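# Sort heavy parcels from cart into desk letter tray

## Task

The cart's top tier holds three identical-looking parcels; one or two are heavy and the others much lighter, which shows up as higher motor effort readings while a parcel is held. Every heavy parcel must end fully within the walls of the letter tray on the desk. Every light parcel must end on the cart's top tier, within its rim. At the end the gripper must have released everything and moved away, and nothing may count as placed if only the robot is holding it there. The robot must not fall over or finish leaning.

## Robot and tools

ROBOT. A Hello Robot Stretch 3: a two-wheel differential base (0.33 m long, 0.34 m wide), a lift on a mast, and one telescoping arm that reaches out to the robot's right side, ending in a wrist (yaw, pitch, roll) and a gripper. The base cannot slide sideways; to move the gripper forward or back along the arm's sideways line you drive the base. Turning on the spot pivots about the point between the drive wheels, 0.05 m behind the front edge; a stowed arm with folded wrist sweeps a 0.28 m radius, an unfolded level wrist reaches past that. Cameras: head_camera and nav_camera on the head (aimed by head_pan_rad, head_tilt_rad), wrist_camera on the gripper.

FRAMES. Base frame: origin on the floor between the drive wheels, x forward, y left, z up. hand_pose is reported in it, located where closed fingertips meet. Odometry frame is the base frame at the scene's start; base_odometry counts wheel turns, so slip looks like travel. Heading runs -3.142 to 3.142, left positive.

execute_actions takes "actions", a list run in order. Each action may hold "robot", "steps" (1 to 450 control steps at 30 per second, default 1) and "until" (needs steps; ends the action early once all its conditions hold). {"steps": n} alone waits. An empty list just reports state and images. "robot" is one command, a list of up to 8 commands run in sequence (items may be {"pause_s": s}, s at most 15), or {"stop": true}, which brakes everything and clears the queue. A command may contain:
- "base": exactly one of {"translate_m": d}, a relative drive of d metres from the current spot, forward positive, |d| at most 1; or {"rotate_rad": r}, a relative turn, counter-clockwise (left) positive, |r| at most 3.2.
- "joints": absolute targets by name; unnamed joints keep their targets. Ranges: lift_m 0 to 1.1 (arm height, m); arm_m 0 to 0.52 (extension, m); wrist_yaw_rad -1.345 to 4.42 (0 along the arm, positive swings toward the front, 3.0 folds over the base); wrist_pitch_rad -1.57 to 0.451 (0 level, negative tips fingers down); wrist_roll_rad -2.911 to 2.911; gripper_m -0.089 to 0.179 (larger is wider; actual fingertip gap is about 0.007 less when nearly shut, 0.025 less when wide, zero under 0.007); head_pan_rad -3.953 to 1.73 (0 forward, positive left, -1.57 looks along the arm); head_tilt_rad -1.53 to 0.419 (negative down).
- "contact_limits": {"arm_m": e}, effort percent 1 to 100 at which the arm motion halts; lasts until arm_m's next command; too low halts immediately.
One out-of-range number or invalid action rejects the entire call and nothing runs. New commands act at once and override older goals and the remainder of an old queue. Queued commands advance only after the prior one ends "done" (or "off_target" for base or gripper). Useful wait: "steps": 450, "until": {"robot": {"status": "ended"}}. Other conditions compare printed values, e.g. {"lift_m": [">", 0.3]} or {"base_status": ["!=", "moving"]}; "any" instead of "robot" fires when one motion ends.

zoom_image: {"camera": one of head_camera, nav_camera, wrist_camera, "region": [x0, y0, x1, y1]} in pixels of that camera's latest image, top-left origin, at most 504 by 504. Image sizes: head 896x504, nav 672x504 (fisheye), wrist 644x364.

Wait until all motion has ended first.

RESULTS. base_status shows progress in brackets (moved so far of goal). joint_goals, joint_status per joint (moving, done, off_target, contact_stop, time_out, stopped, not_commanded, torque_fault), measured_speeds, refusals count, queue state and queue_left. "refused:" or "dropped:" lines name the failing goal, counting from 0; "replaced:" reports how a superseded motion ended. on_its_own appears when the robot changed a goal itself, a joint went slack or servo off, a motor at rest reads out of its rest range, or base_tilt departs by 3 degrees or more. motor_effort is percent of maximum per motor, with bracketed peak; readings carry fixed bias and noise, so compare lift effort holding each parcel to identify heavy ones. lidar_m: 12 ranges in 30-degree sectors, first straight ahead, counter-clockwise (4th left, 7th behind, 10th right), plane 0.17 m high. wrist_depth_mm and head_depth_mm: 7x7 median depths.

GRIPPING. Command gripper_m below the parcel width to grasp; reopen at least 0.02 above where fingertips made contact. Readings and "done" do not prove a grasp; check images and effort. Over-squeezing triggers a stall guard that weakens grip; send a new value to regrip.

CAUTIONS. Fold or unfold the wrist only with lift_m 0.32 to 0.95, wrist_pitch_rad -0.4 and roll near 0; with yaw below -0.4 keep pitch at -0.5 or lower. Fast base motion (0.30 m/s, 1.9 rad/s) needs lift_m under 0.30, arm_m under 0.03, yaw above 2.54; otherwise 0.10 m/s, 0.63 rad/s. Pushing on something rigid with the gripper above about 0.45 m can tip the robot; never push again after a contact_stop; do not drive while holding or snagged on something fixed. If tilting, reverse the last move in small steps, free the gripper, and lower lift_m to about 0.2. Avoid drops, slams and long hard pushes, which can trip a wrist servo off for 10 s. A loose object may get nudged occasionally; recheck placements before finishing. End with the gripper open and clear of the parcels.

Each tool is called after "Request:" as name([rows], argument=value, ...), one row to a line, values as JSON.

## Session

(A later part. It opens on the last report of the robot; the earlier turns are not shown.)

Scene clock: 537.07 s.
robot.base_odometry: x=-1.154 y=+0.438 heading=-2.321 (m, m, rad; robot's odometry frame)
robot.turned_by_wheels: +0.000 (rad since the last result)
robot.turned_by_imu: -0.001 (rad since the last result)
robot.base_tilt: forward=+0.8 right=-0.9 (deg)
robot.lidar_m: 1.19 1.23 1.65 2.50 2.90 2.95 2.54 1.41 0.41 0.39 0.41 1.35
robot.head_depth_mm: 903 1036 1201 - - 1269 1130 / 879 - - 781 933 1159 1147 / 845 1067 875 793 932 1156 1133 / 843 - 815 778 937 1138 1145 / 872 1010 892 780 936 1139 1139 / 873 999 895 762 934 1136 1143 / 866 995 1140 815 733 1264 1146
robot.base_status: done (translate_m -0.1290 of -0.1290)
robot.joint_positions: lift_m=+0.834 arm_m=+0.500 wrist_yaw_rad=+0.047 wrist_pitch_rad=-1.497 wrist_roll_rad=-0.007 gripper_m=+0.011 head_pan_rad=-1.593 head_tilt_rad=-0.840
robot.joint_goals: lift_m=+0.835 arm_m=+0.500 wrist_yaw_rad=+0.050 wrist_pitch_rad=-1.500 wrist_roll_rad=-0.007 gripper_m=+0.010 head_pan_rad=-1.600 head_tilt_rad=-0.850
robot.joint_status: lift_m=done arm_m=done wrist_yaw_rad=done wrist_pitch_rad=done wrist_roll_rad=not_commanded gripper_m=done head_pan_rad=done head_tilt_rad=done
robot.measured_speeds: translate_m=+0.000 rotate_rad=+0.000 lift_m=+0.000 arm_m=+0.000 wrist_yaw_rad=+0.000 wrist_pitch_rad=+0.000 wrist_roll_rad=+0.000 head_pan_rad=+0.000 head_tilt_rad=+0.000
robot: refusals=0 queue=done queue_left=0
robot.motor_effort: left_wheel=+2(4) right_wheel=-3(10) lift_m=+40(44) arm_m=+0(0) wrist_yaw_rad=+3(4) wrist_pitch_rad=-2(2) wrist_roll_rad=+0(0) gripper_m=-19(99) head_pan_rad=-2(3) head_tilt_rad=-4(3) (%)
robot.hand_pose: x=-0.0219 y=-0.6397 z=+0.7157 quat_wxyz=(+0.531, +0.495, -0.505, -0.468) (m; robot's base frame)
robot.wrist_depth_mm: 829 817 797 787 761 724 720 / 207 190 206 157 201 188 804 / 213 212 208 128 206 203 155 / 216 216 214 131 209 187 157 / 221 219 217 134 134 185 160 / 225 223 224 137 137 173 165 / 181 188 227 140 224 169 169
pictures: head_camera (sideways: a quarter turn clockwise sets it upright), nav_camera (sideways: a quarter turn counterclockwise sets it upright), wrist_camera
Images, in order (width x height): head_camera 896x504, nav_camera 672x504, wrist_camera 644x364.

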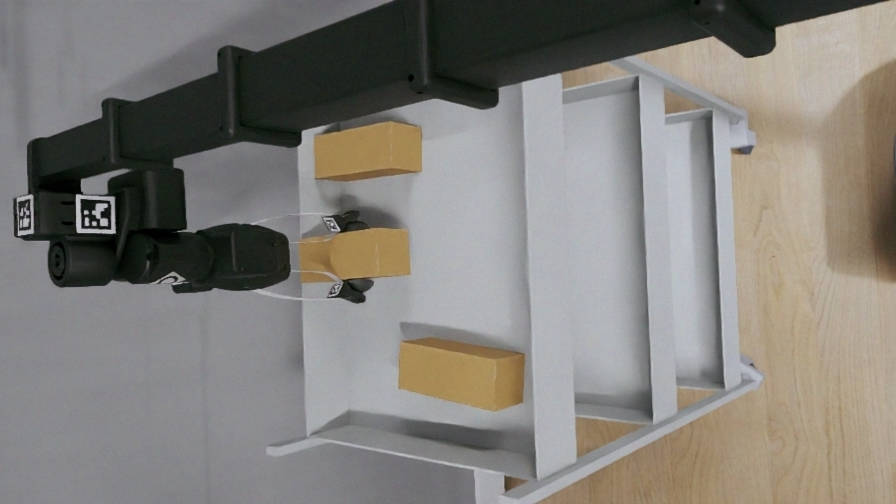

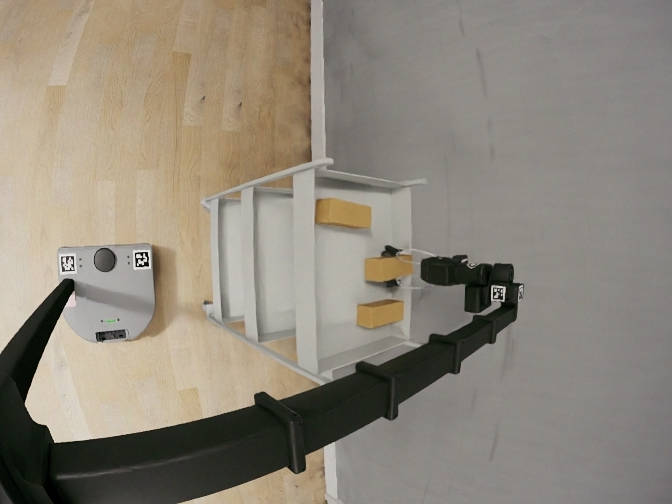

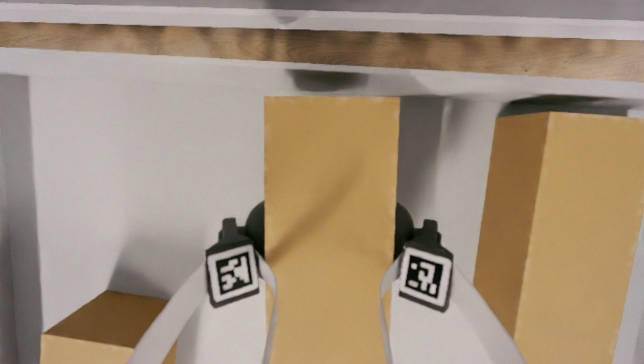

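Request:
execute_actions(actions=[])

Scene clock: 540.63 s.
robot.base_odometry: x=-1.154 y=+0.438 heading=-2.321 (m, m, rad; robot's odometry frame)
robot.turned_by_wheels: +0.000 (rad since the last result)
robot.turned_by_imu: +0.000 (rad since the last result)
robot.base_tilt: forward=+0.8 right=-0.9 (deg)
robot.lidar_m: 1.19 1.23 1.65 2.49 2.90 2.94 2.55 1.41 0.41 0.39 0.41 1.36
robot.head_depth_mm: 898 1036 1207 - - 1263 1131 / 878 - - 784 936 1169 1143 / 847 1067 878 794 936 1157 1146 / 850 - 813 777 932 1137 1138 / 876 1004 895 778 935 1140 1149 / 871 997 891 762 938 1134 1144 / 867 992 1141 817 735 1277 1142
robot.base_status: done (translate_m -0.1290 of -0.1290)
robot.joint_positions: lift_m=+0.834 arm_m=+0.500 wrist_yaw_rad=+0.047 wrist_pitch_rad=-1.497 wrist_roll_rad=-0.007 gripper_m=+0.011 head_pan_rad=-1.593 head_tilt_rad=-0.840
robot.joint_goals: lift_m=+0.835 arm_m=+0.500 wrist_yaw_rad=+0.050 wrist_pitch_rad=-1.500 wrist_roll_rad=-0.007 gripper_m=+0.010 head_pan_rad=-1.600 head_tilt_rad=-0.850
robot.joint_status: lift_m=done arm_m=done wrist_yaw_rad=done wrist_pitch_rad=done wrist_roll_rad=not_commanded gripper_m=done head_pan_rad=done head_tilt_rad=done
robot.measured_speeds: translate_m=+0.000 rotate_rad=+0.000 lift_m=+0.000 arm_m=+0.000 wrist_yaw_rad=+0.000 wrist_pitch_rad=+0.000 wrist_roll_rad=+0.000 head_pan_rad=+0.000 head_tilt_rad=+0.000
robot: refusals=0 queue=done queue_left=0
robot.motor_effort: left_wheel=+2(2) right_wheel=-2(2) lift_m=+40(40) arm_m=+0(0) wrist_yaw_rad=+3(3) wrist_pitch_rad=-1(2) wrist_roll_rad=+1(1) gripper_m=-20(19) head_pan_rad=-2(2) head_tilt_rad=-3(3) (%)
robot.hand_pose: x=-0.0219 y=-0.6397 z=+0.7157 quat_wxyz=(+0.531, +0.495, -0.505, -0.468) (m; robot's base frame)
robot.wrist_depth_mm: 828 818 792 782 767 736 726 / 208 190 207 157 201 188 797 / 211 211 209 128 206 204 155 / 216 215 213 131 210 187 157 / 220 220 218 134 134 184 161 / 226 224 223 137 137 174 165 / 181 188 229 139 224 169 168
pictures: head_camera (sideways: a quarter turn clockwise sets it upright), nav_camera (sideways: a quarter turn counterclockwise sets it upright), wrist_camera
Images, in order (width x height): head_camera 896x504, nav_camera 672x504, wrist_camera 644x364.

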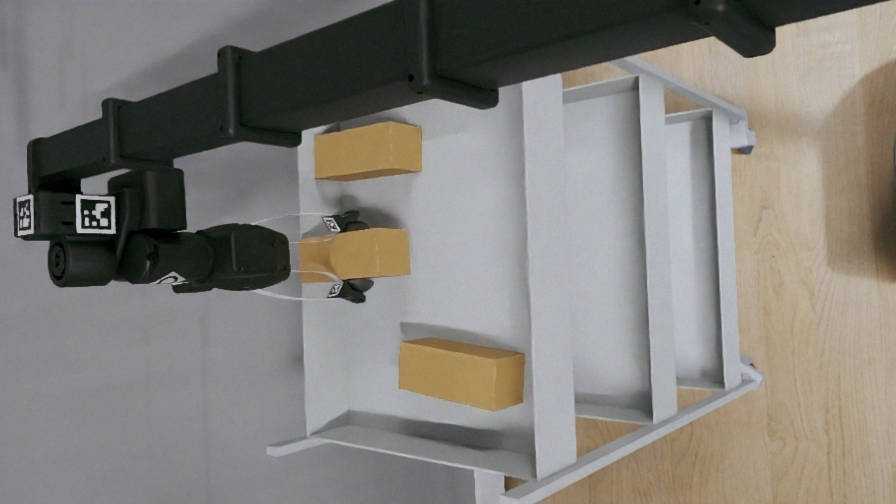

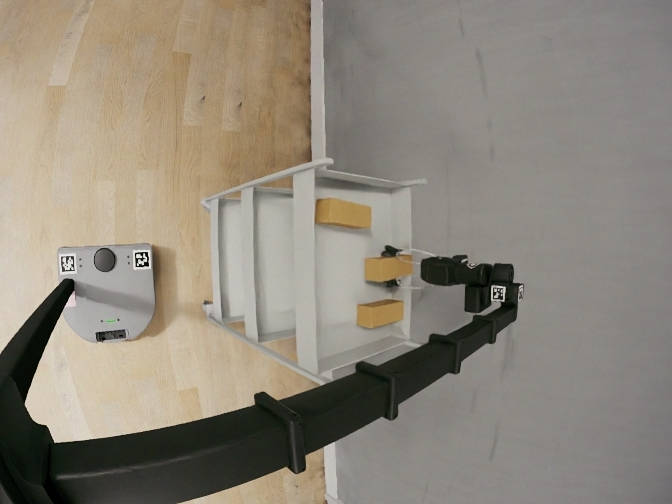

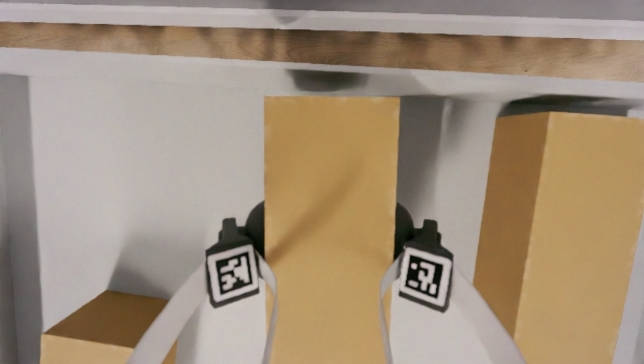

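Request:
execute_actions(actions=[])

Scene clock: 630.70 s.
robot.base_odometry: x=-1.154 y=+0.438 heading=-2.321 (m, m, rad; robot's odometry frame)
robot.turned_by_wheels: +0.000 (rad since the last result)
robot.turned_by_imu: +0.000 (rad since the last result)
robot.base_tilt: forward=+0.7 right=-0.7 (deg)
robot.lidar_m: 1.19 1.23 1.65 2.50 2.90 2.94 2.55 1.40 0.41 0.39 0.41 1.35
robot.head_depth_mm: 896 1038 1198 - - 1278 1134 / 875 - - 782 934 1163 1141 / 842 1068 878 795 935 1160 1136 / 847 - 809 781 939 1143 1137 / 873 1007 894 778 930 1137 1140 / 868 1005 891 762 936 1143 1142 / 862 993 1135 812 738 1274 1150
robot.base_status: done (translate_m -0.1290 of -0.1290)
robot.joint_positions: lift_m=+0.834 arm_m=+0.500 wrist_yaw_rad=+0.047 wrist_pitch_rad=-1.497 wrist_roll_rad=-0.007 gripper_m=+0.011 head_pan_rad=-1.593 head_tilt_rad=-0.840
robot.joint_goals: lift_m=+0.835 arm_m=+0.500 wrist_yaw_rad=+0.050 wrist_pitch_rad=-1.500 wrist_roll_rad=-0.007 gripper_m=+0.010 head_pan_rad=-1.600 head_tilt_rad=-0.850
robot.joint_status: lift_m=done arm_m=done wrist_yaw_rad=done wrist_pitch_rad=done wrist_roll_rad=not_commanded gripper_m=done head_pan_rad=done head_tilt_rad=done
robot.measured_speeds: translate_m=+0.000 rotate_rad=+0.000 lift_m=+0.000 arm_m=+0.000 wrist_yaw_rad=+0.000 wrist_pitch_rad=+0.000 wrist_roll_rad=+0.000 head_pan_rad=+0.000 head_tilt_rad=+0.000
robot: refusals=0 queue=done queue_left=0
robot.motor_effort: left_wheel=+2(3) right_wheel=-2(3) lift_m=+40(40) arm_m=+1(1) wrist_yaw_rad=+4(3) wrist_pitch_rad=-2(2) wrist_roll_rad=+1(0) gripper_m=-19(19) head_pan_rad=-2(2) head_tilt_rad=-4(4) (%)
robot.hand_pose: x=-0.0219 y=-0.6397 z=+0.7157 quat_wxyz=(+0.531, +0.495, -0.505, -0.468) (m; robot's base frame)
robot.wrist_depth_mm: 833 803 803 796 760 733 715 / 208 191 206 157 202 187 797 / 212 211 208 128 205 203 155 / 216 215 213 131 209 187 158 / 221 220 217 134 134 184 161 / 226 222 223 137 137 174 165 / 181 188 228 139 224 169 169
pictures: head_camera (sideways: a quarter turn clockwise sets it upright), nav_camera (sideways: a quarter turn counterclockwise sets it upright), wrist_camera
Images, in order (width x height): head_camera 896x504, nav_camera 672x504, wrist_camera 644x364.

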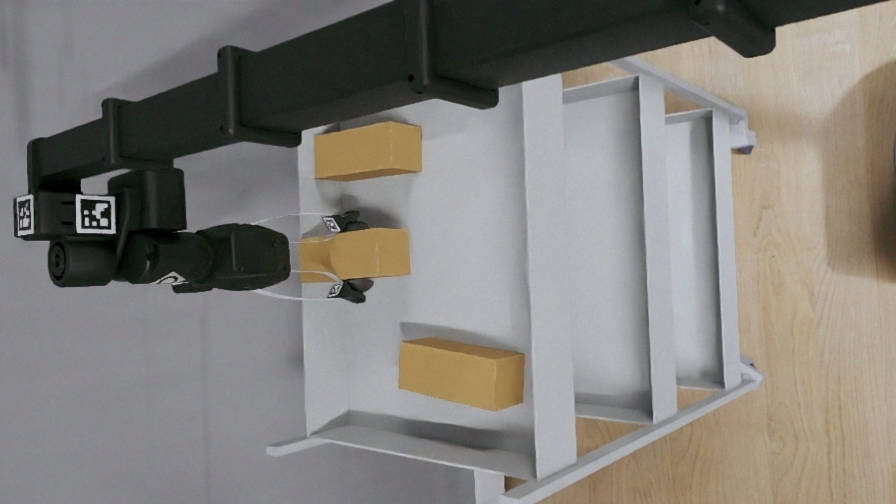

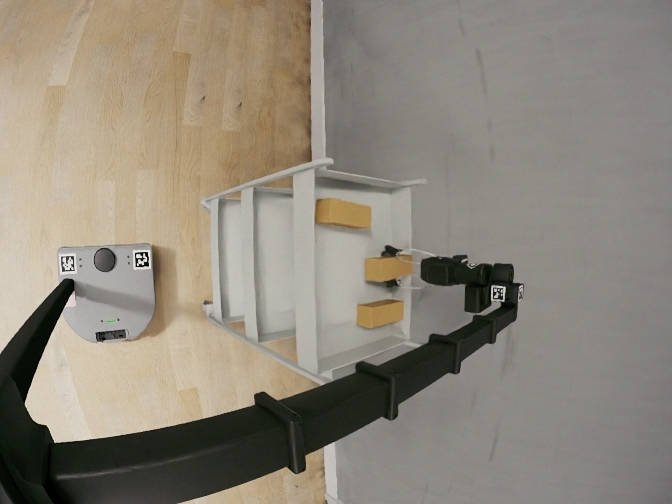

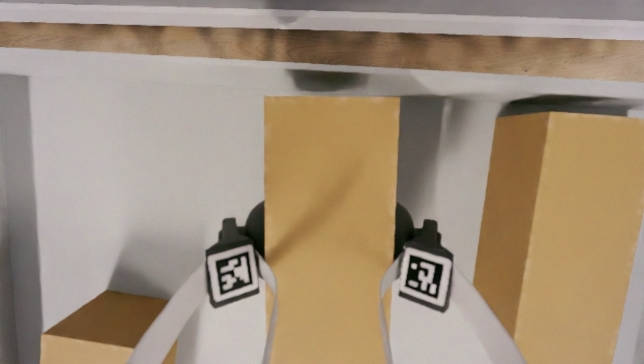

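Request:
execute_actions([
  {"robot":{"joints":{"arm_m":0.353,"wrist_yaw_rad":-0.012}},"steps":300,"until":{"robot":{"arm_m":["<",0.44]}}},
  {"robot":{"base":{"translate_m":-0.119}},"steps":300,"until":{"robot":{"translate_m":["<",-0.114],"arm_m":["<",0.357]}}},
  {"robot":[{"joints":{"lift_m":0.806}},{"joints":{"gripper_m":0.09}},{"joints":{"arm_m":0.505}},{"joints":{"gripper_m":0.01}},{"joints":{"lift_m":0.835}}],"steps":450,"until":{"robot":{"status":"ended"}}},
])

Scene clock: 694.83 s.
robot.base_odometry: x=-1.073 y=+0.525 heading=-2.321 (m, m, rad; robot's odometry frame)
robot.turned_by_wheels: +0.000 (rad since the last result)
robot.turned_by_imu: -0.001 (rad since the last result)
robot.base_tilt: forward=+0.8 right=-0.8 (deg)
robot.lidar_m: 1.31 1.35 1.81 2.49 2.90 2.85 2.42 1.41 0.40 0.39 0.41 1.36
robot.head_depth_mm: 900 1037 1192 - - 1266 1140 / 874 - - 1502 1420 1278 1139 / 836 1059 1125 798 765 1156 1138 / 840 - 816 761 938 1143 1143 / 876 1012 888 795 936 1139 1144 / 869 1001 890 795 940 1112 1141 / 868 995 891 763 731 1127 1143
robot.base_status: done (translate_m -0.1190 of -0.1190)
robot.joint_positions: lift_m=+0.834 arm_m=+0.505 wrist_yaw_rad=-0.010 wrist_pitch_rad=-1.497 wrist_roll_rad=-0.007 gripper_m=+0.011 head_pan_rad=-1.593 head_tilt_rad=-0.840
robot.joint_goals: lift_m=+0.835 arm_m=+0.505 wrist_yaw_rad=-0.012 wrist_pitch_rad=-1.500 wrist_roll_rad=-0.007 gripper_m=+0.010 head_pan_rad=-1.600 head_tilt_rad=-0.850
robot.joint_status: lift_m=done arm_m=done wrist_yaw_rad=done wrist_pitch_rad=done wrist_roll_rad=not_commanded gripper_m=done head_pan_rad=done head_tilt_rad=done
robot.measured_speeds: translate_m=+0.000 rotate_rad=+0.000 lift_m=+0.000 arm_m=+0.000 wrist_yaw_rad=+0.000 wrist_pitch_rad=+0.000 wrist_roll_rad=+0.000 head_pan_rad=+0.000 head_tilt_rad=+0.000
robot: refusals=0 queue=done queue_left=0
robot.motor_effort: left_wheel=+2(4) right_wheel=-2(8) lift_m=+39(33) arm_m=+0(4) wrist_yaw_rad=-2(5) wrist_pitch_rad=-1(1) wrist_roll_rad=+0(1) gripper_m=-19(99) head_pan_rad=-2(2) head_tilt_rad=-2(4) (%)
robot.hand_pose: x=-0.0216 y=-0.6445 z=+0.7158 quat_wxyz=(+0.517, +0.480, -0.518, -0.483) (m; robot's base frame)
robot.wrist_depth_mm: 745 747 771 757 793 787 732 / 834 827 829 823 807 188 123 / 212 211 210 127 206 174 828 / 217 215 214 129 211 174 843 / 220 220 218 132 213 187 868 / 226 225 223 135 135 180 880 / 231 229 228 138 223 188 898
pictures: head_camera (sideways: a quarter turn clockwise sets it upright), nav_camera (sideways: a quarter turn counterclockwise sets it upright), wrist_camera
Images, in order (width x height): head_camera 896x504, nav_camera 672x504, wrist_camera 644x364.

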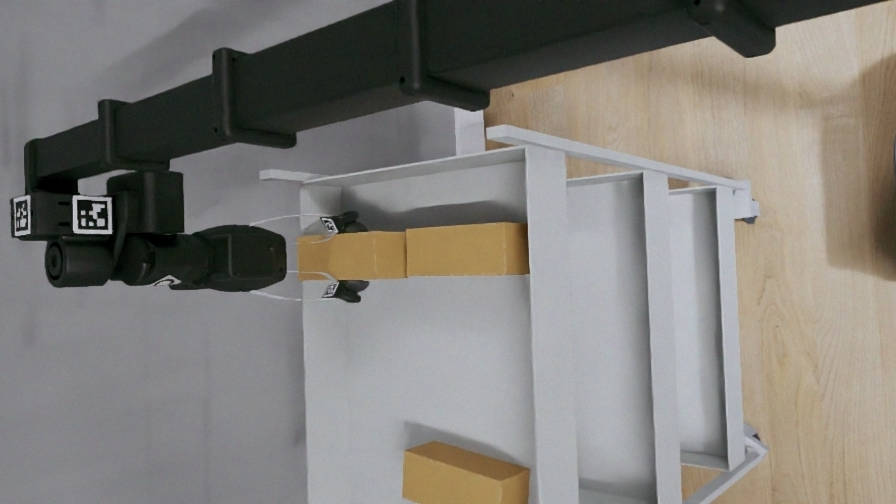

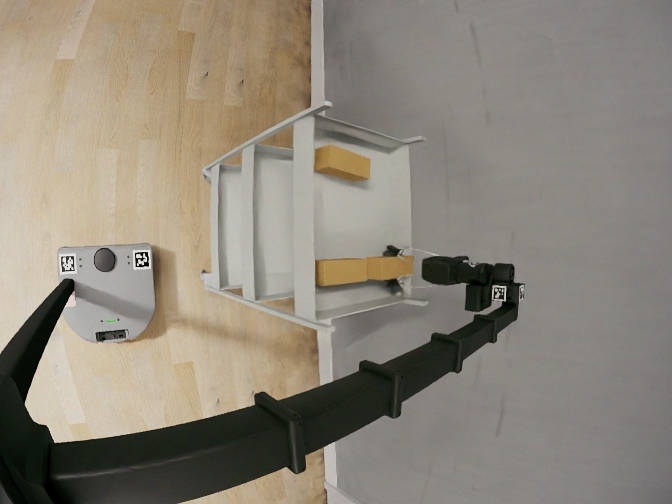

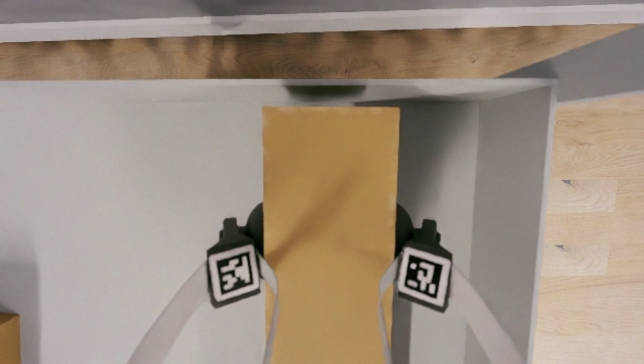

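Request:
execute_actions(actions=[])

Request:
execute_actions(actions=[])

Request:
execute_actions(actions=[])

Scene clock: 706.67 s.
robot.base_odometry: x=-1.073 y=+0.525 heading=-2.321 (m, m, rad; robot's odometry frame)
robot.turned_by_wheels: +0.000 (rad since the last result)
robot.turned_by_imu: +0.000 (rad since the last result)
robot.base_tilt: forward=+0.6 right=-0.8 (deg)
robot.lidar_m: 1.31 1.35 1.81 2.49 2.90 2.84 2.42 1.41 0.40 0.39 0.41 1.36
robot.head_depth_mm: 899 1034 1190 - - 1273 1129 / 883 - - 1497 1416 1271 1143 / 839 1055 1117 797 764 1160 1142 / 840 - 818 761 940 1140 1146 / 874 1011 893 796 938 1146 1141 / 870 1001 895 796 937 1129 1146 / 865 998 891 760 732 1118 1136
robot.base_status: done (translate_m -0.1190 of -0.1190)
robot.joint_positions: lift_m=+0.834 arm_m=+0.505 wrist_yaw_rad=-0.010 wrist_pitch_rad=-1.497 wrist_roll_rad=-0.007 gripper_m=+0.011 head_pan_rad=-1.593 head_tilt_rad=-0.840
robot.joint_goals: lift_m=+0.835 arm_m=+0.505 wrist_yaw_rad=-0.012 wrist_pitch_rad=-1.500 wrist_roll_rad=-0.007 gripper_m=+0.010 head_pan_rad=-1.600 head_tilt_rad=-0.850
robot.joint_status: lift_m=done arm_m=done wrist_yaw_rad=done wrist_pitch_rad=done wrist_roll_rad=not_commanded gripper_m=done head_pan_rad=done head_tilt_rad=done
robot.measured_speeds: translate_m=+0.000 rotate_rad=+0.000 lift_m=+0.000 arm_m=+0.000 wrist_yaw_rad=+0.000 wrist_pitch_rad=+0.000 wrist_roll_rad=+0.000 head_pan_rad=+0.000 head_tilt_rad=+0.000
robot: refusals=0 queue=done queue_left=0
robot.motor_effort: left_wheel=+3(2) right_wheel=-2(2) lift_m=+38(38) arm_m=+1(1) wrist_yaw_rad=-2(2) wrist_pitch_rad=-2(1) wrist_roll_rad=+0(0) gripper_m=-18(18) head_pan_rad=-2(2) head_tilt_rad=-4(5) (%)
robot.hand_pose: x=-0.0216 y=-0.6445 z=+0.7158 quat_wxyz=(+0.517, +0.480, -0.518, -0.483) (m; robot's base frame)
robot.wrist_depth_mm: 743 747 750 776 803 799 745 / 850 847 825 810 807 187 123 / 212 211 209 127 207 174 824 / 217 216 213 130 209 175 844 / 221 220 216 132 213 188 872 / 227 225 223 135 135 181 900 / 231 232 228 138 224 189 886
pictures: head_camera (sideways: a quarter turn clockwise sets it upright), nav_camera (sideways: a quarter turn counterclockwise sets it upright), wrist_camera
Images, in order (width x height): head_camera 896x504, nav_camera 672x504, wrist_camera 644x364.

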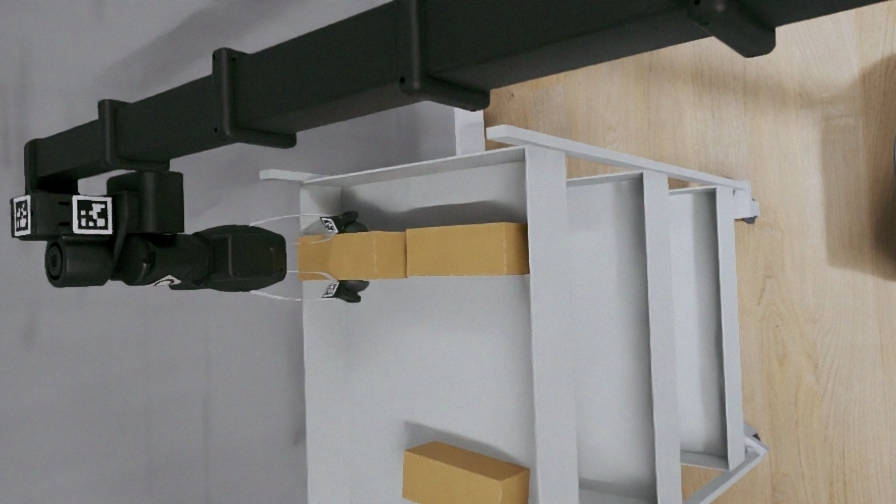

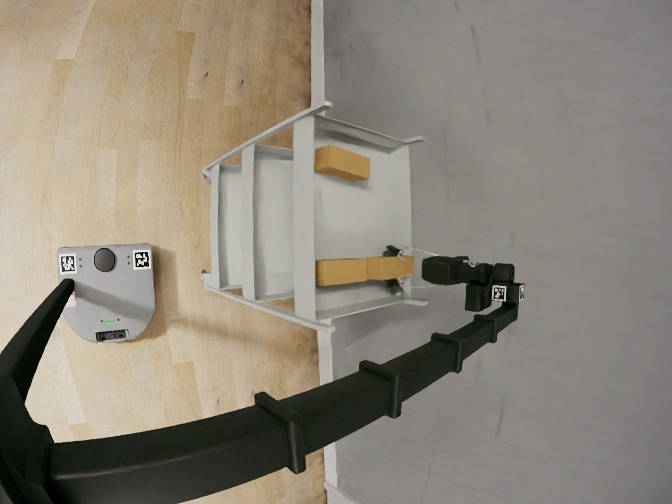

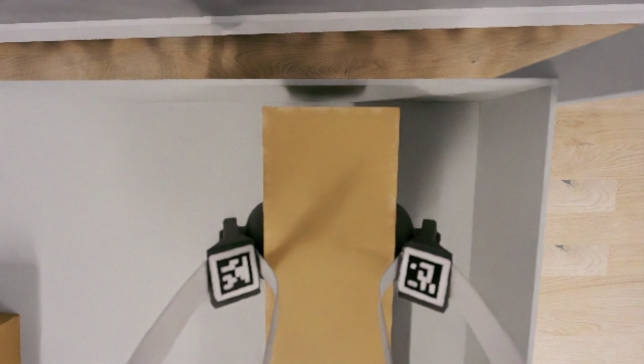

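Scene clock: 706.67 s.
robot.base_odometry: x=-1.073 y=+0.525 heading=-2.321 (m, m, rad; robot's odometry frame)
robot.turned_by_wheels: +0.000 (rad since the last result)
robot.turned_by_imu: +0.000 (rad since the last result)
robot.base_tilt: forward=+0.6 right=-0.8 (deg)
robot.lidar_m: 1.31 1.35 1.81 2.49 2.90 2.84 2.42 1.41 0.40 0.39 0.41 1.36
robot.head_depth_mm: 899 1034 1190 - - 1273 1129 / 883 - - 1497 1416 1271 1143 / 839 1055 1117 797 764 1160 1142 / 840 - 818 761 940 1140 1146 / 874 1011 893 796 938 1146 1141 / 870 1001 895 796 937 1129 1146 / 865 998 891 760 732 1118 1136
robot.base_status: done (translate_m -0.1190 of -0.1190)
robot.joint_positions: lift_m=+0.834 arm_m=+0.505 wrist_yaw_rad=-0.010 wrist_pitch_rad=-1.497 wrist_roll_rad=-0.007 gripper_m=+0.011 head_pan_rad=-1.593 head_tilt_rad=-0.840
robot.joint_goals: lift_m=+0.835 arm_m=+0.505 wrist_yaw_rad=-0.012 wrist_pitch_rad=-1.500 wrist_roll_rad=-0.007 gripper_m=+0.010 head_pan_rad=-1.600 head_tilt_rad=-0.850
robot.joint_status: lift_m=done arm_m=done wrist_yaw_rad=done wrist_pitch_rad=done wrist_roll_rad=not_commanded gripper_m=done head_pan_rad=done head_tilt_rad=done
robot.measured_speeds: translate_m=+0.000 rotate_rad=+0.000 lift_m=+0.000 arm_m=+0.000 wrist_yaw_rad=+0.000 wrist_pitch_rad=+0.000 wrist_roll_rad=+0.000 head_pan_rad=+0.000 head_tilt_rad=+0.000
robot: refusals=0 queue=done queue_left=0
robot.motor_effort: left_wheel=+3(2) right_wheel=-2(2) lift_m=+38(38) arm_m=+1(1) wrist_yaw_rad=-2(2) wrist_pitch_rad=-2(1) wrist_roll_rad=+0(0) gripper_m=-18(18) head_pan_rad=-2(2) head_tilt_rad=-4(5) (%)
robot.hand_pose: x=-0.0216 y=-0.6445 z=+0.7158 quat_wxyz=(+0.517, +0.480, -0.518, -0.483) (m; robot's base frame)
robot.wrist_depth_mm: 743 747 750 776 803 799 745 / 850 847 825 810 807 187 123 / 212 211 209 127 207 174 824 / 217 216 213 130 209 175 844 / 221 220 216 132 213 188 872 / 227 225 223 135 135 181 900 / 231 232 228 138 224 189 886
pictures: head_camera (sideways: a quarter turn clockwise sets it upright), nav_camera (sideways: a quarter turn counterclockwise sets it upright), wrist_camera
Images, in order (width x height): head_camera 896x504, nav_camera 672x504, wrist_camera 644x364.

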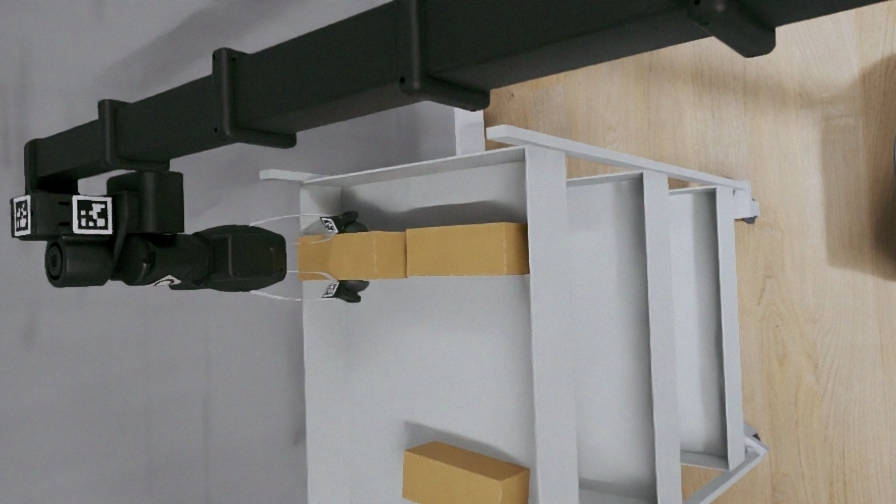

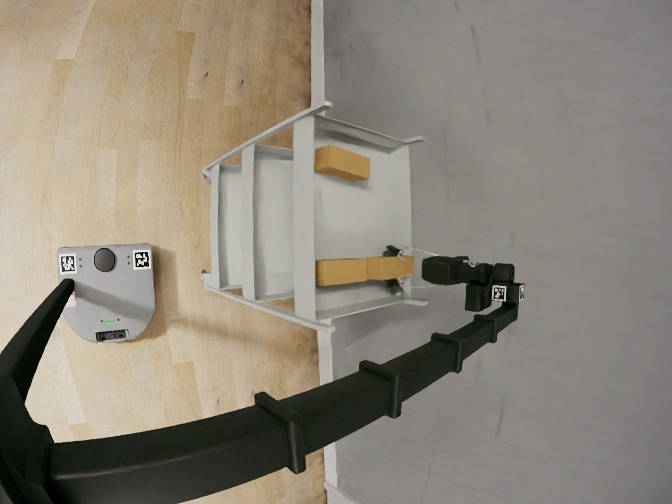

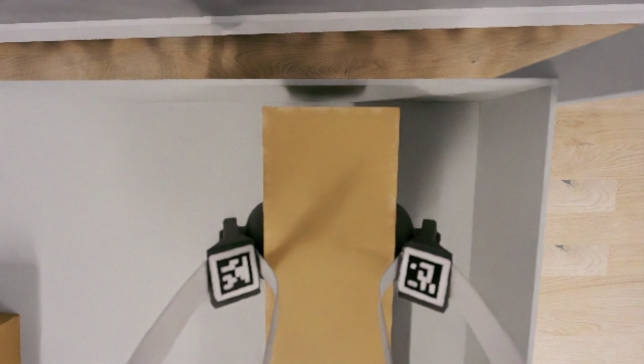

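Scene clock: 706.67 s.
robot.base_odometry: x=-1.073 y=+0.525 heading=-2.321 (m, m, rad; robot's odometry frame)
robot.turned_by_wheels: +0.000 (rad since the last result)
robot.turned_by_imu: +0.000 (rad since the last result)
robot.base_tilt: forward=+0.6 right=-0.8 (deg)
robot.lidar_m: 1.31 1.35 1.81 2.49 2.90 2.84 2.42 1.41 0.40 0.39 0.41 1.36
robot.head_depth_mm: 899 1034 1190 - - 1273 1129 / 883 - - 1497 1416 1271 1143 / 839 1055 1117 797 764 1160 1142 / 840 - 818 761 940 1140 1146 / 874 1011 893 796 938 1146 1141 / 870 1001 895 796 937 1129 1146 / 865 998 891 760 732 1118 1136
robot.base_status: done (translate_m -0.1190 of -0.1190)
robot.joint_positions: lift_m=+0.834 arm_m=+0.505 wrist_yaw_rad=-0.010 wrist_pitch_rad=-1.497 wrist_roll_rad=-0.007 gripper_m=+0.011 head_pan_rad=-1.593 head_tilt_rad=-0.840
robot.joint_goals: lift_m=+0.835 arm_m=+0.505 wrist_yaw_rad=-0.012 wrist_pitch_rad=-1.500 wrist_roll_rad=-0.007 gripper_m=+0.010 head_pan_rad=-1.600 head_tilt_rad=-0.850
robot.joint_status: lift_m=done arm_m=done wrist_yaw_rad=done wrist_pitch_rad=done wrist_roll_rad=not_commanded gripper_m=done head_pan_rad=done head_tilt_rad=done
robot.measured_speeds: translate_m=+0.000 rotate_rad=+0.000 lift_m=+0.000 arm_m=+0.000 wrist_yaw_rad=+0.000 wrist_pitch_rad=+0.000 wrist_roll_rad=+0.000 head_pan_rad=+0.000 head_tilt_rad=+0.000
robot: refusals=0 queue=done queue_left=0
robot.motor_effort: left_wheel=+3(2) right_wheel=-2(2) lift_m=+38(38) arm_m=+1(1) wrist_yaw_rad=-2(2) wrist_pitch_rad=-2(1) wrist_roll_rad=+0(0) gripper_m=-18(18) head_pan_rad=-2(2) head_tilt_rad=-4(5) (%)
robot.hand_pose: x=-0.0216 y=-0.6445 z=+0.7158 quat_wxyz=(+0.517, +0.480, -0.518, -0.483) (m; robot's base frame)
robot.wrist_depth_mm: 743 747 750 776 803 799 745 / 850 847 825 810 807 187 123 / 212 211 209 127 207 174 824 / 217 216 213 130 209 175 844 / 221 220 216 132 213 188 872 / 227 225 223 135 135 181 900 / 231 232 228 138 224 189 886
pictures: head_camera (sideways: a quarter turn clockwise sets it upright), nav_camera (sideways: a quarter turn counterclockwise sets it upright), wrist_camera
Images, in order (width x height): head_camera 896x504, nav_camera 672x504, wrist_camera 644x364.

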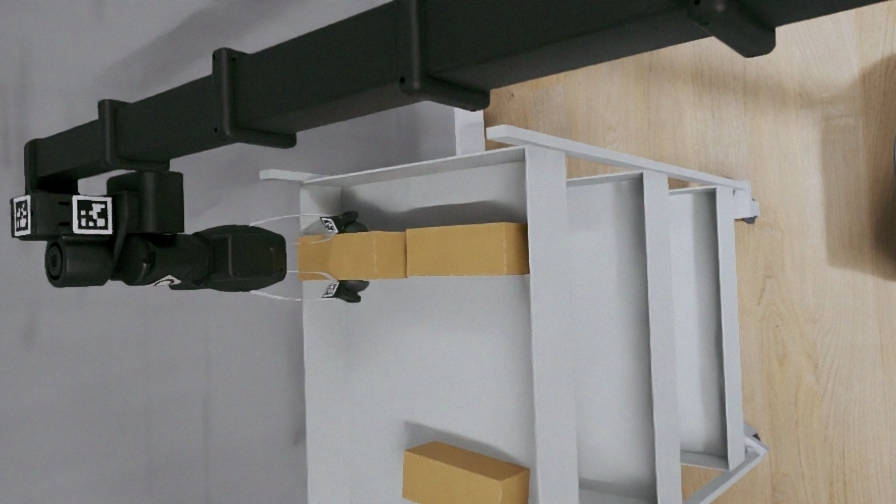

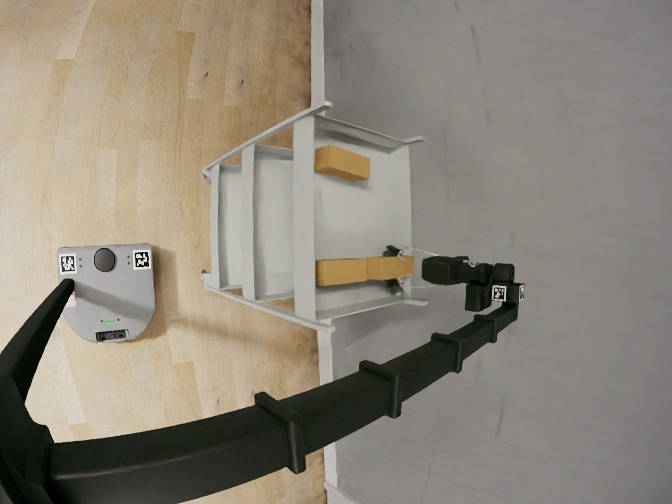

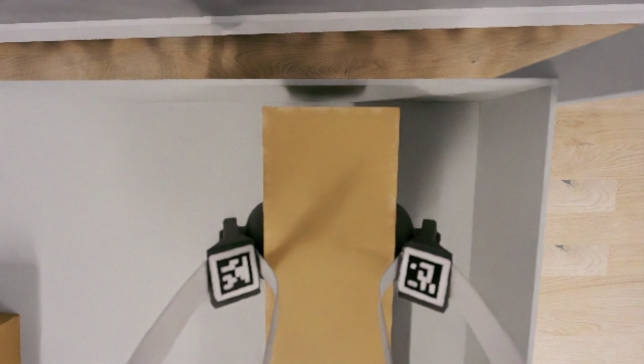

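Request:
execute_actions(actions=[])

Scene clock: 727.47 s.
robot.base_odometry: x=-1.073 y=+0.525 heading=-2.321 (m, m, rad; robot's odometry frame)
robot.turned_by_wheels: +0.000 (rad since the last result)
robot.turned_by_imu: +0.000 (rad since the last result)
robot.base_tilt: forward=+0.7 right=-0.8 (deg)
robot.lidar_m: 1.31 1.35 1.82 2.49 2.90 2.84 2.43 1.41 0.40 0.39 0.41 1.36
robot.head_depth_mm: 899 1037 1197 - - 1262 1126 / 874 - - 1500 1418 1281 1145 / 842 1066 1122 795 765 1154 1145 / 840 - 820 758 935 1140 1140 / 876 1007 891 795 936 1137 1145 / 871 1002 891 796 939 1122 1139 / 867 995 887 764 726 1126 1138
robot.base_status: done (translate_m -0.1190 of -0.1190)
robot.joint_positions: lift_m=+0.834 arm_m=+0.505 wrist_yaw_rad=-0.010 wrist_pitch_rad=-1.497 wrist_roll_rad=-0.007 gripper_m=+0.011 head_pan_rad=-1.593 head_tilt_rad=-0.840
robot.joint_goals: lift_m=+0.835 arm_m=+0.505 wrist_yaw_rad=-0.012 wrist_pitch_rad=-1.500 wrist_roll_rad=-0.007 gripper_m=+0.010 head_pan_rad=-1.600 head_tilt_rad=-0.850
robot.joint_status: lift_m=done arm_m=done wrist_yaw_rad=done wrist_pitch_rad=done wrist_roll_rad=not_commanded gripper_m=done head_pan_rad=done head_tilt_rad=done
robot.measured_speeds: translate_m=+0.000 rotate_rad=+0.000 lift_m=+0.000 arm_m=+0.000 wrist_yaw_rad=+0.000 wrist_pitch_rad=+0.000 wrist_roll_rad=+0.000 head_pan_rad=+0.000 head_tilt_rad=+0.000
robot: refusals=0 queue=done queue_left=0
robot.motor_effort: left_wheel=+2(2) right_wheel=-2(2) lift_m=+39(39) arm_m=+0(0) wrist_yaw_rad=-2(2) wrist_pitch_rad=-1(1) wrist_roll_rad=+0(0) gripper_m=-18(19) head_pan_rad=-2(3) head_tilt_rad=-4(5) (%)
robot.hand_pose: x=-0.0216 y=-0.6445 z=+0.7158 quat_wxyz=(+0.517, +0.480, -0.518, -0.483) (m; robot's base frame)
robot.wrist_depth_mm: 748 736 758 771 798 798 739 / 818 810 831 813 829 188 123 / 212 211 209 127 207 174 836 / 217 215 215 129 211 174 852 / 222 220 218 132 213 188 851 / 227 224 223 135 135 180 872 / 233 230 228 138 226 189 885
pictures: head_camera (sideways: a quarter turn clockwise sets it upright), nav_camera (sideways: a quarter turn counterclockwise sets it upright), wrist_camera
Images, in order (width x height): head_camera 896x504, nav_camera 672x504, wrist_camera 644x364.

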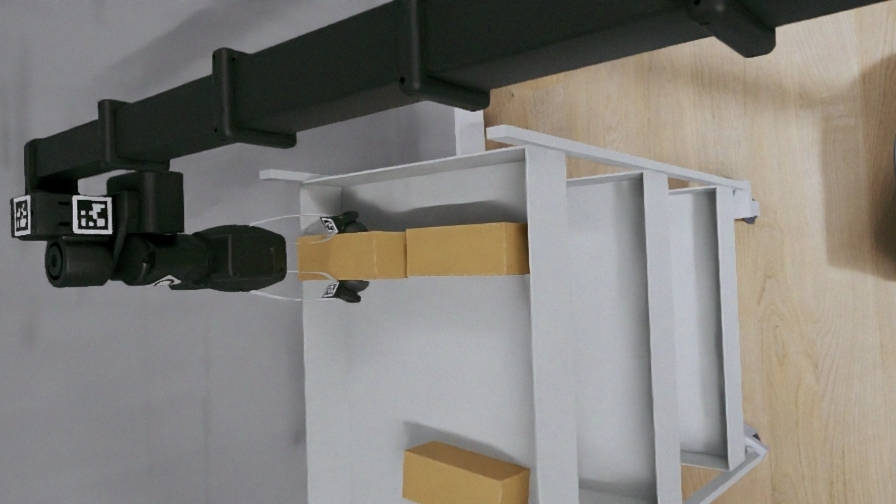

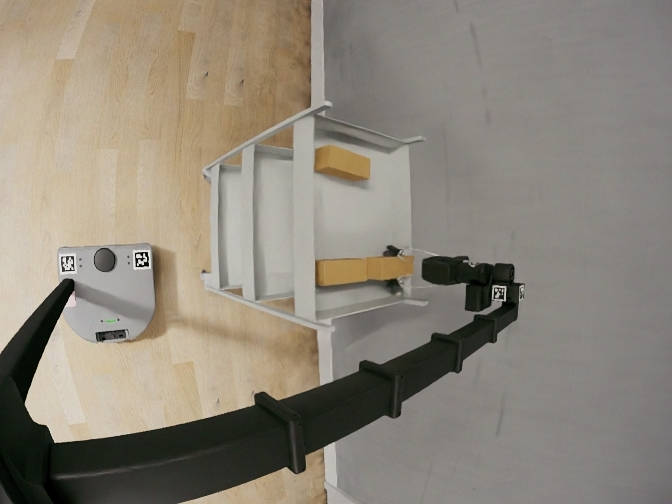

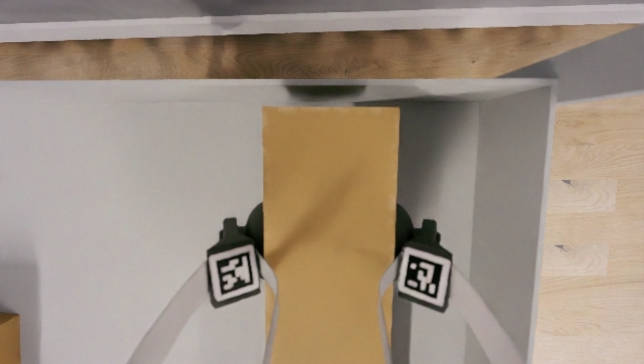

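Request:
execute_actions([
  {"robot":[{"joints":{"lift_m":0.806}},{"joints":{"gripper_m":0.09}},{"joints":{"arm_m":0.353}},{"joints":{"gripper_m":0.01}},{"joints":{"lift_m":0.835}}],"steps":450,"until":{"robot":{"status":"ended"}}},
])

Scene clock: 768.27 s.
robot.base_odometry: x=-1.073 y=+0.525 heading=-2.321 (m, m, rad; robot's odometry frame)
robot.turned_by_wheels: +0.000 (rad since the last result)
robot.turned_by_imu: -0.001 (rad since the last result)
robot.base_tilt: forward=+0.8 right=-0.8 (deg)
robot.lidar_m: 1.31 1.35 1.82 2.48 2.90 2.84 2.42 1.40 0.40 0.39 0.41 1.36
robot.head_depth_mm: 902 1038 1178 - - 1270 1137 / 891 - - 1498 1407 1271 1142 / 874 - 884 797 762 1157 1142 / 877 - - 691 934 1138 1142 / 872 1010 892 795 936 1137 1139 / 869 1001 887 795 938 1116 1141 / 864 993 892 763 729 1127 1146
robot.base_status: done (translate_m -0.1190 of -0.1190)
robot.joint_positions: lift_m=+0.834 arm_m=+0.353 wrist_yaw_rad=-0.010 wrist_pitch_rad=-1.497 wrist_roll_rad=-0.007 gripper_m=+0.011 head_pan_rad=-1.593 head_tilt_rad=-0.840
robot.joint_goals: lift_m=+0.835 arm_m=+0.353 wrist_yaw_rad=-0.012 wrist_pitch_rad=-1.500 wrist_roll_rad=-0.007 gripper_m=+0.010 head_pan_rad=-1.600 head_tilt_rad=-0.850
robot.joint_status: lift_m=done arm_m=done wrist_yaw_rad=done wrist_pitch_rad=done wrist_roll_rad=not_commanded gripper_m=done head_pan_rad=done head_tilt_rad=done
robot.measured_speeds: translate_m=+0.000 rotate_rad=+0.000 lift_m=+0.000 arm_m=+0.000 wrist_yaw_rad=+0.000 wrist_pitch_rad=+0.000 wrist_roll_rad=+0.000 head_pan_rad=+0.000 head_tilt_rad=+0.000
robot: refusals=0 queue=done queue_left=0
robot.motor_effort: left_wheel=+2(2) right_wheel=-2(2) lift_m=+40(39) arm_m=-3(4) wrist_yaw_rad=-2(2) wrist_pitch_rad=-1(1) wrist_roll_rad=+1(0) gripper_m=-19(99) head_pan_rad=-2(2) head_tilt_rad=-3(4) (%)
robot.hand_pose: x=-0.0216 y=-0.4930 z=+0.7157 quat_wxyz=(+0.517, +0.480, -0.518, -0.483) (m; robot's base frame)
robot.wrist_depth_mm: 204 203 202 152 199 172 803 / 208 208 206 160 202 173 805 / 212 211 210 127 206 172 831 / 218 215 215 130 211 172 844 / 222 220 218 133 134 186 852 / 226 224 225 136 136 179 870 / 229 229 228 139 225 210 901
pictures: head_camera (sideways: a quarter turn clockwise sets it upright), nav_camera (sideways: a quarter turn counterclockwise sets it upright), wrist_camera
Images, in order (width x height): head_camera 896x504, nav_camera 672x504, wrist_camera 644x364.

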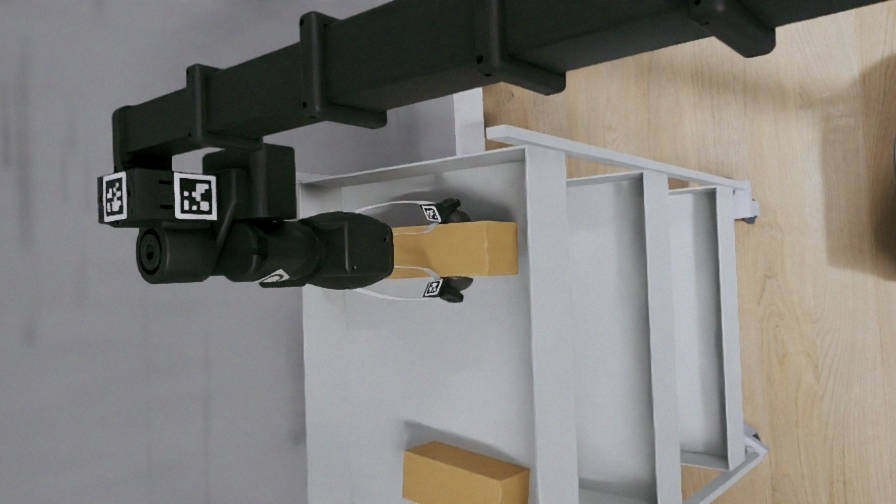

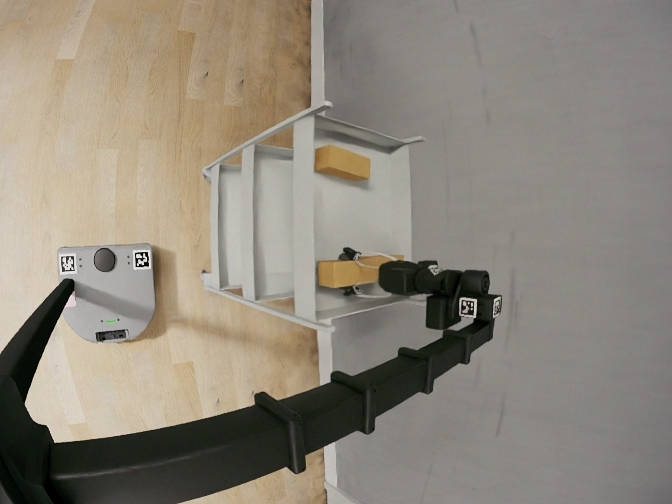

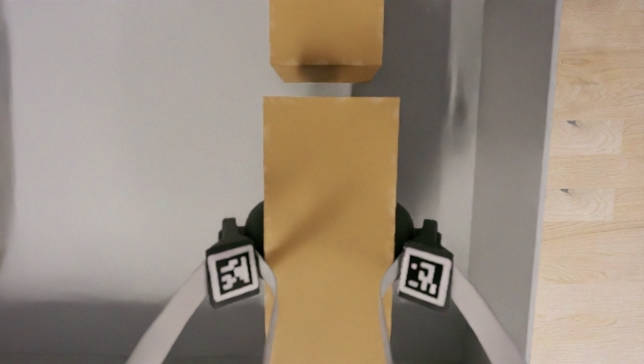

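Request:
execute_actions(actions=[])

Scene clock: 771.07 s.
robot.base_odometry: x=-1.073 y=+0.525 heading=-2.321 (m, m, rad; robot's odometry frame)
robot.turned_by_wheels: +0.000 (rad since the last result)
robot.turned_by_imu: +0.000 (rad since the last result)
robot.base_tilt: forward=+0.7 right=-0.8 (deg)
robot.lidar_m: 1.31 1.35 1.81 2.50 2.90 2.83 2.42 1.41 0.40 0.39 0.41 1.36
robot.head_depth_mm: 897 1040 1171 - - 1267 1130 / 890 - - 1510 1413 1266 1145 / 871 - 891 796 765 1158 1144 / 879 - - 691 935 1140 1146 / 874 1011 895 794 939 1148 1142 / 870 1000 889 795 937 1121 1149 / 866 995 894 759 727 1122 1139
robot.base_status: done (translate_m -0.1190 of -0.1190)
robot.joint_positions: lift_m=+0.834 arm_m=+0.353 wrist_yaw_rad=-0.010 wrist_pitch_rad=-1.497 wrist_roll_rad=-0.007 gripper_m=+0.011 head_pan_rad=-1.593 head_tilt_rad=-0.840
robot.joint_goals: lift_m=+0.835 arm_m=+0.353 wrist_yaw_rad=-0.012 wrist_pitch_rad=-1.500 wrist_roll_rad=-0.007 gripper_m=+0.010 head_pan_rad=-1.600 head_tilt_rad=-0.850
robot.joint_status: lift_m=done arm_m=done wrist_yaw_rad=done wrist_pitch_rad=done wrist_roll_rad=not_commanded gripper_m=done head_pan_rad=done head_tilt_rad=done
robot.measured_speeds: translate_m=+0.000 rotate_rad=+0.000 lift_m=+0.000 arm_m=+0.000 wrist_yaw_rad=+0.000 wrist_pitch_rad=+0.000 wrist_roll_rad=+0.000 head_pan_rad=+0.000 head_tilt_rad=+0.000
robot: refusals=0 queue=done queue_left=0
robot.motor_effort: left_wheel=+2(2) right_wheel=-2(2) lift_m=+40(41) arm_m=-3(3) wrist_yaw_rad=-2(2) wrist_pitch_rad=-1(1) wrist_roll_rad=+1(0) gripper_m=-19(19) head_pan_rad=-2(2) head_tilt_rad=-4(5) (%)
robot.hand_pose: x=-0.0216 y=-0.4930 z=+0.7157 quat_wxyz=(+0.517, +0.480, -0.518, -0.483) (m; robot's base frame)
robot.wrist_depth_mm: 203 203 202 152 198 173 798 / 208 208 206 160 203 172 803 / 213 212 210 128 206 172 834 / 217 216 213 130 210 172 863 / 221 221 218 133 134 186 866 / 226 224 224 136 136 179 868 / 231 228 229 139 224 211 898
pictures: head_camera (sideways: a quarter turn clockwise sets it upright), nav_camera (sideways: a quarter turn counterclockwise sets it upright), wrist_camera
Images, in order (width x height): head_camera 896x504, nav_camera 672x504, wrist_camera 644x364.

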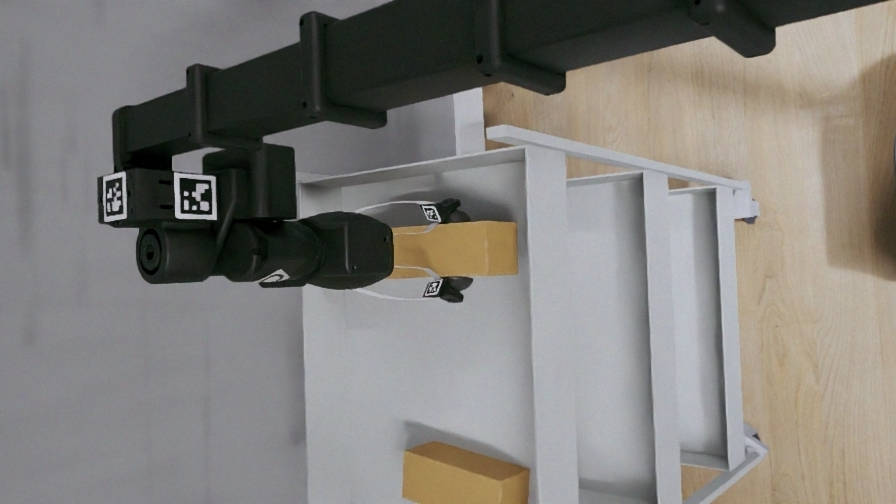

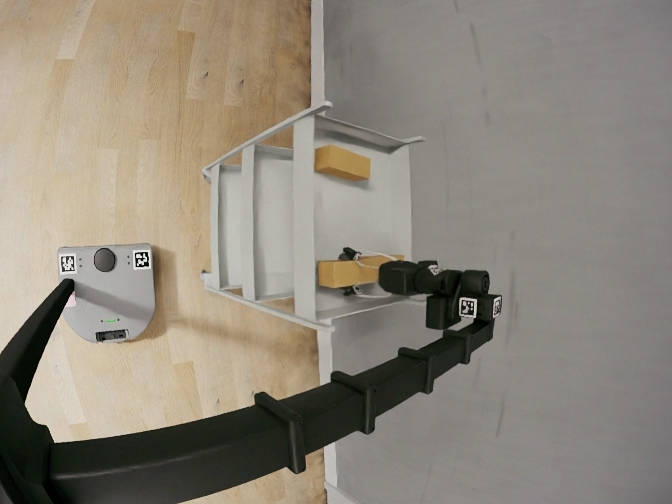

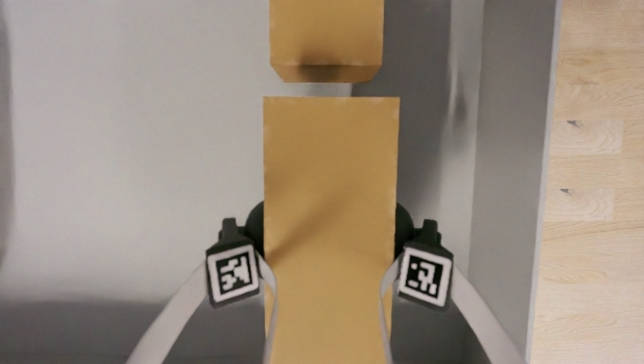

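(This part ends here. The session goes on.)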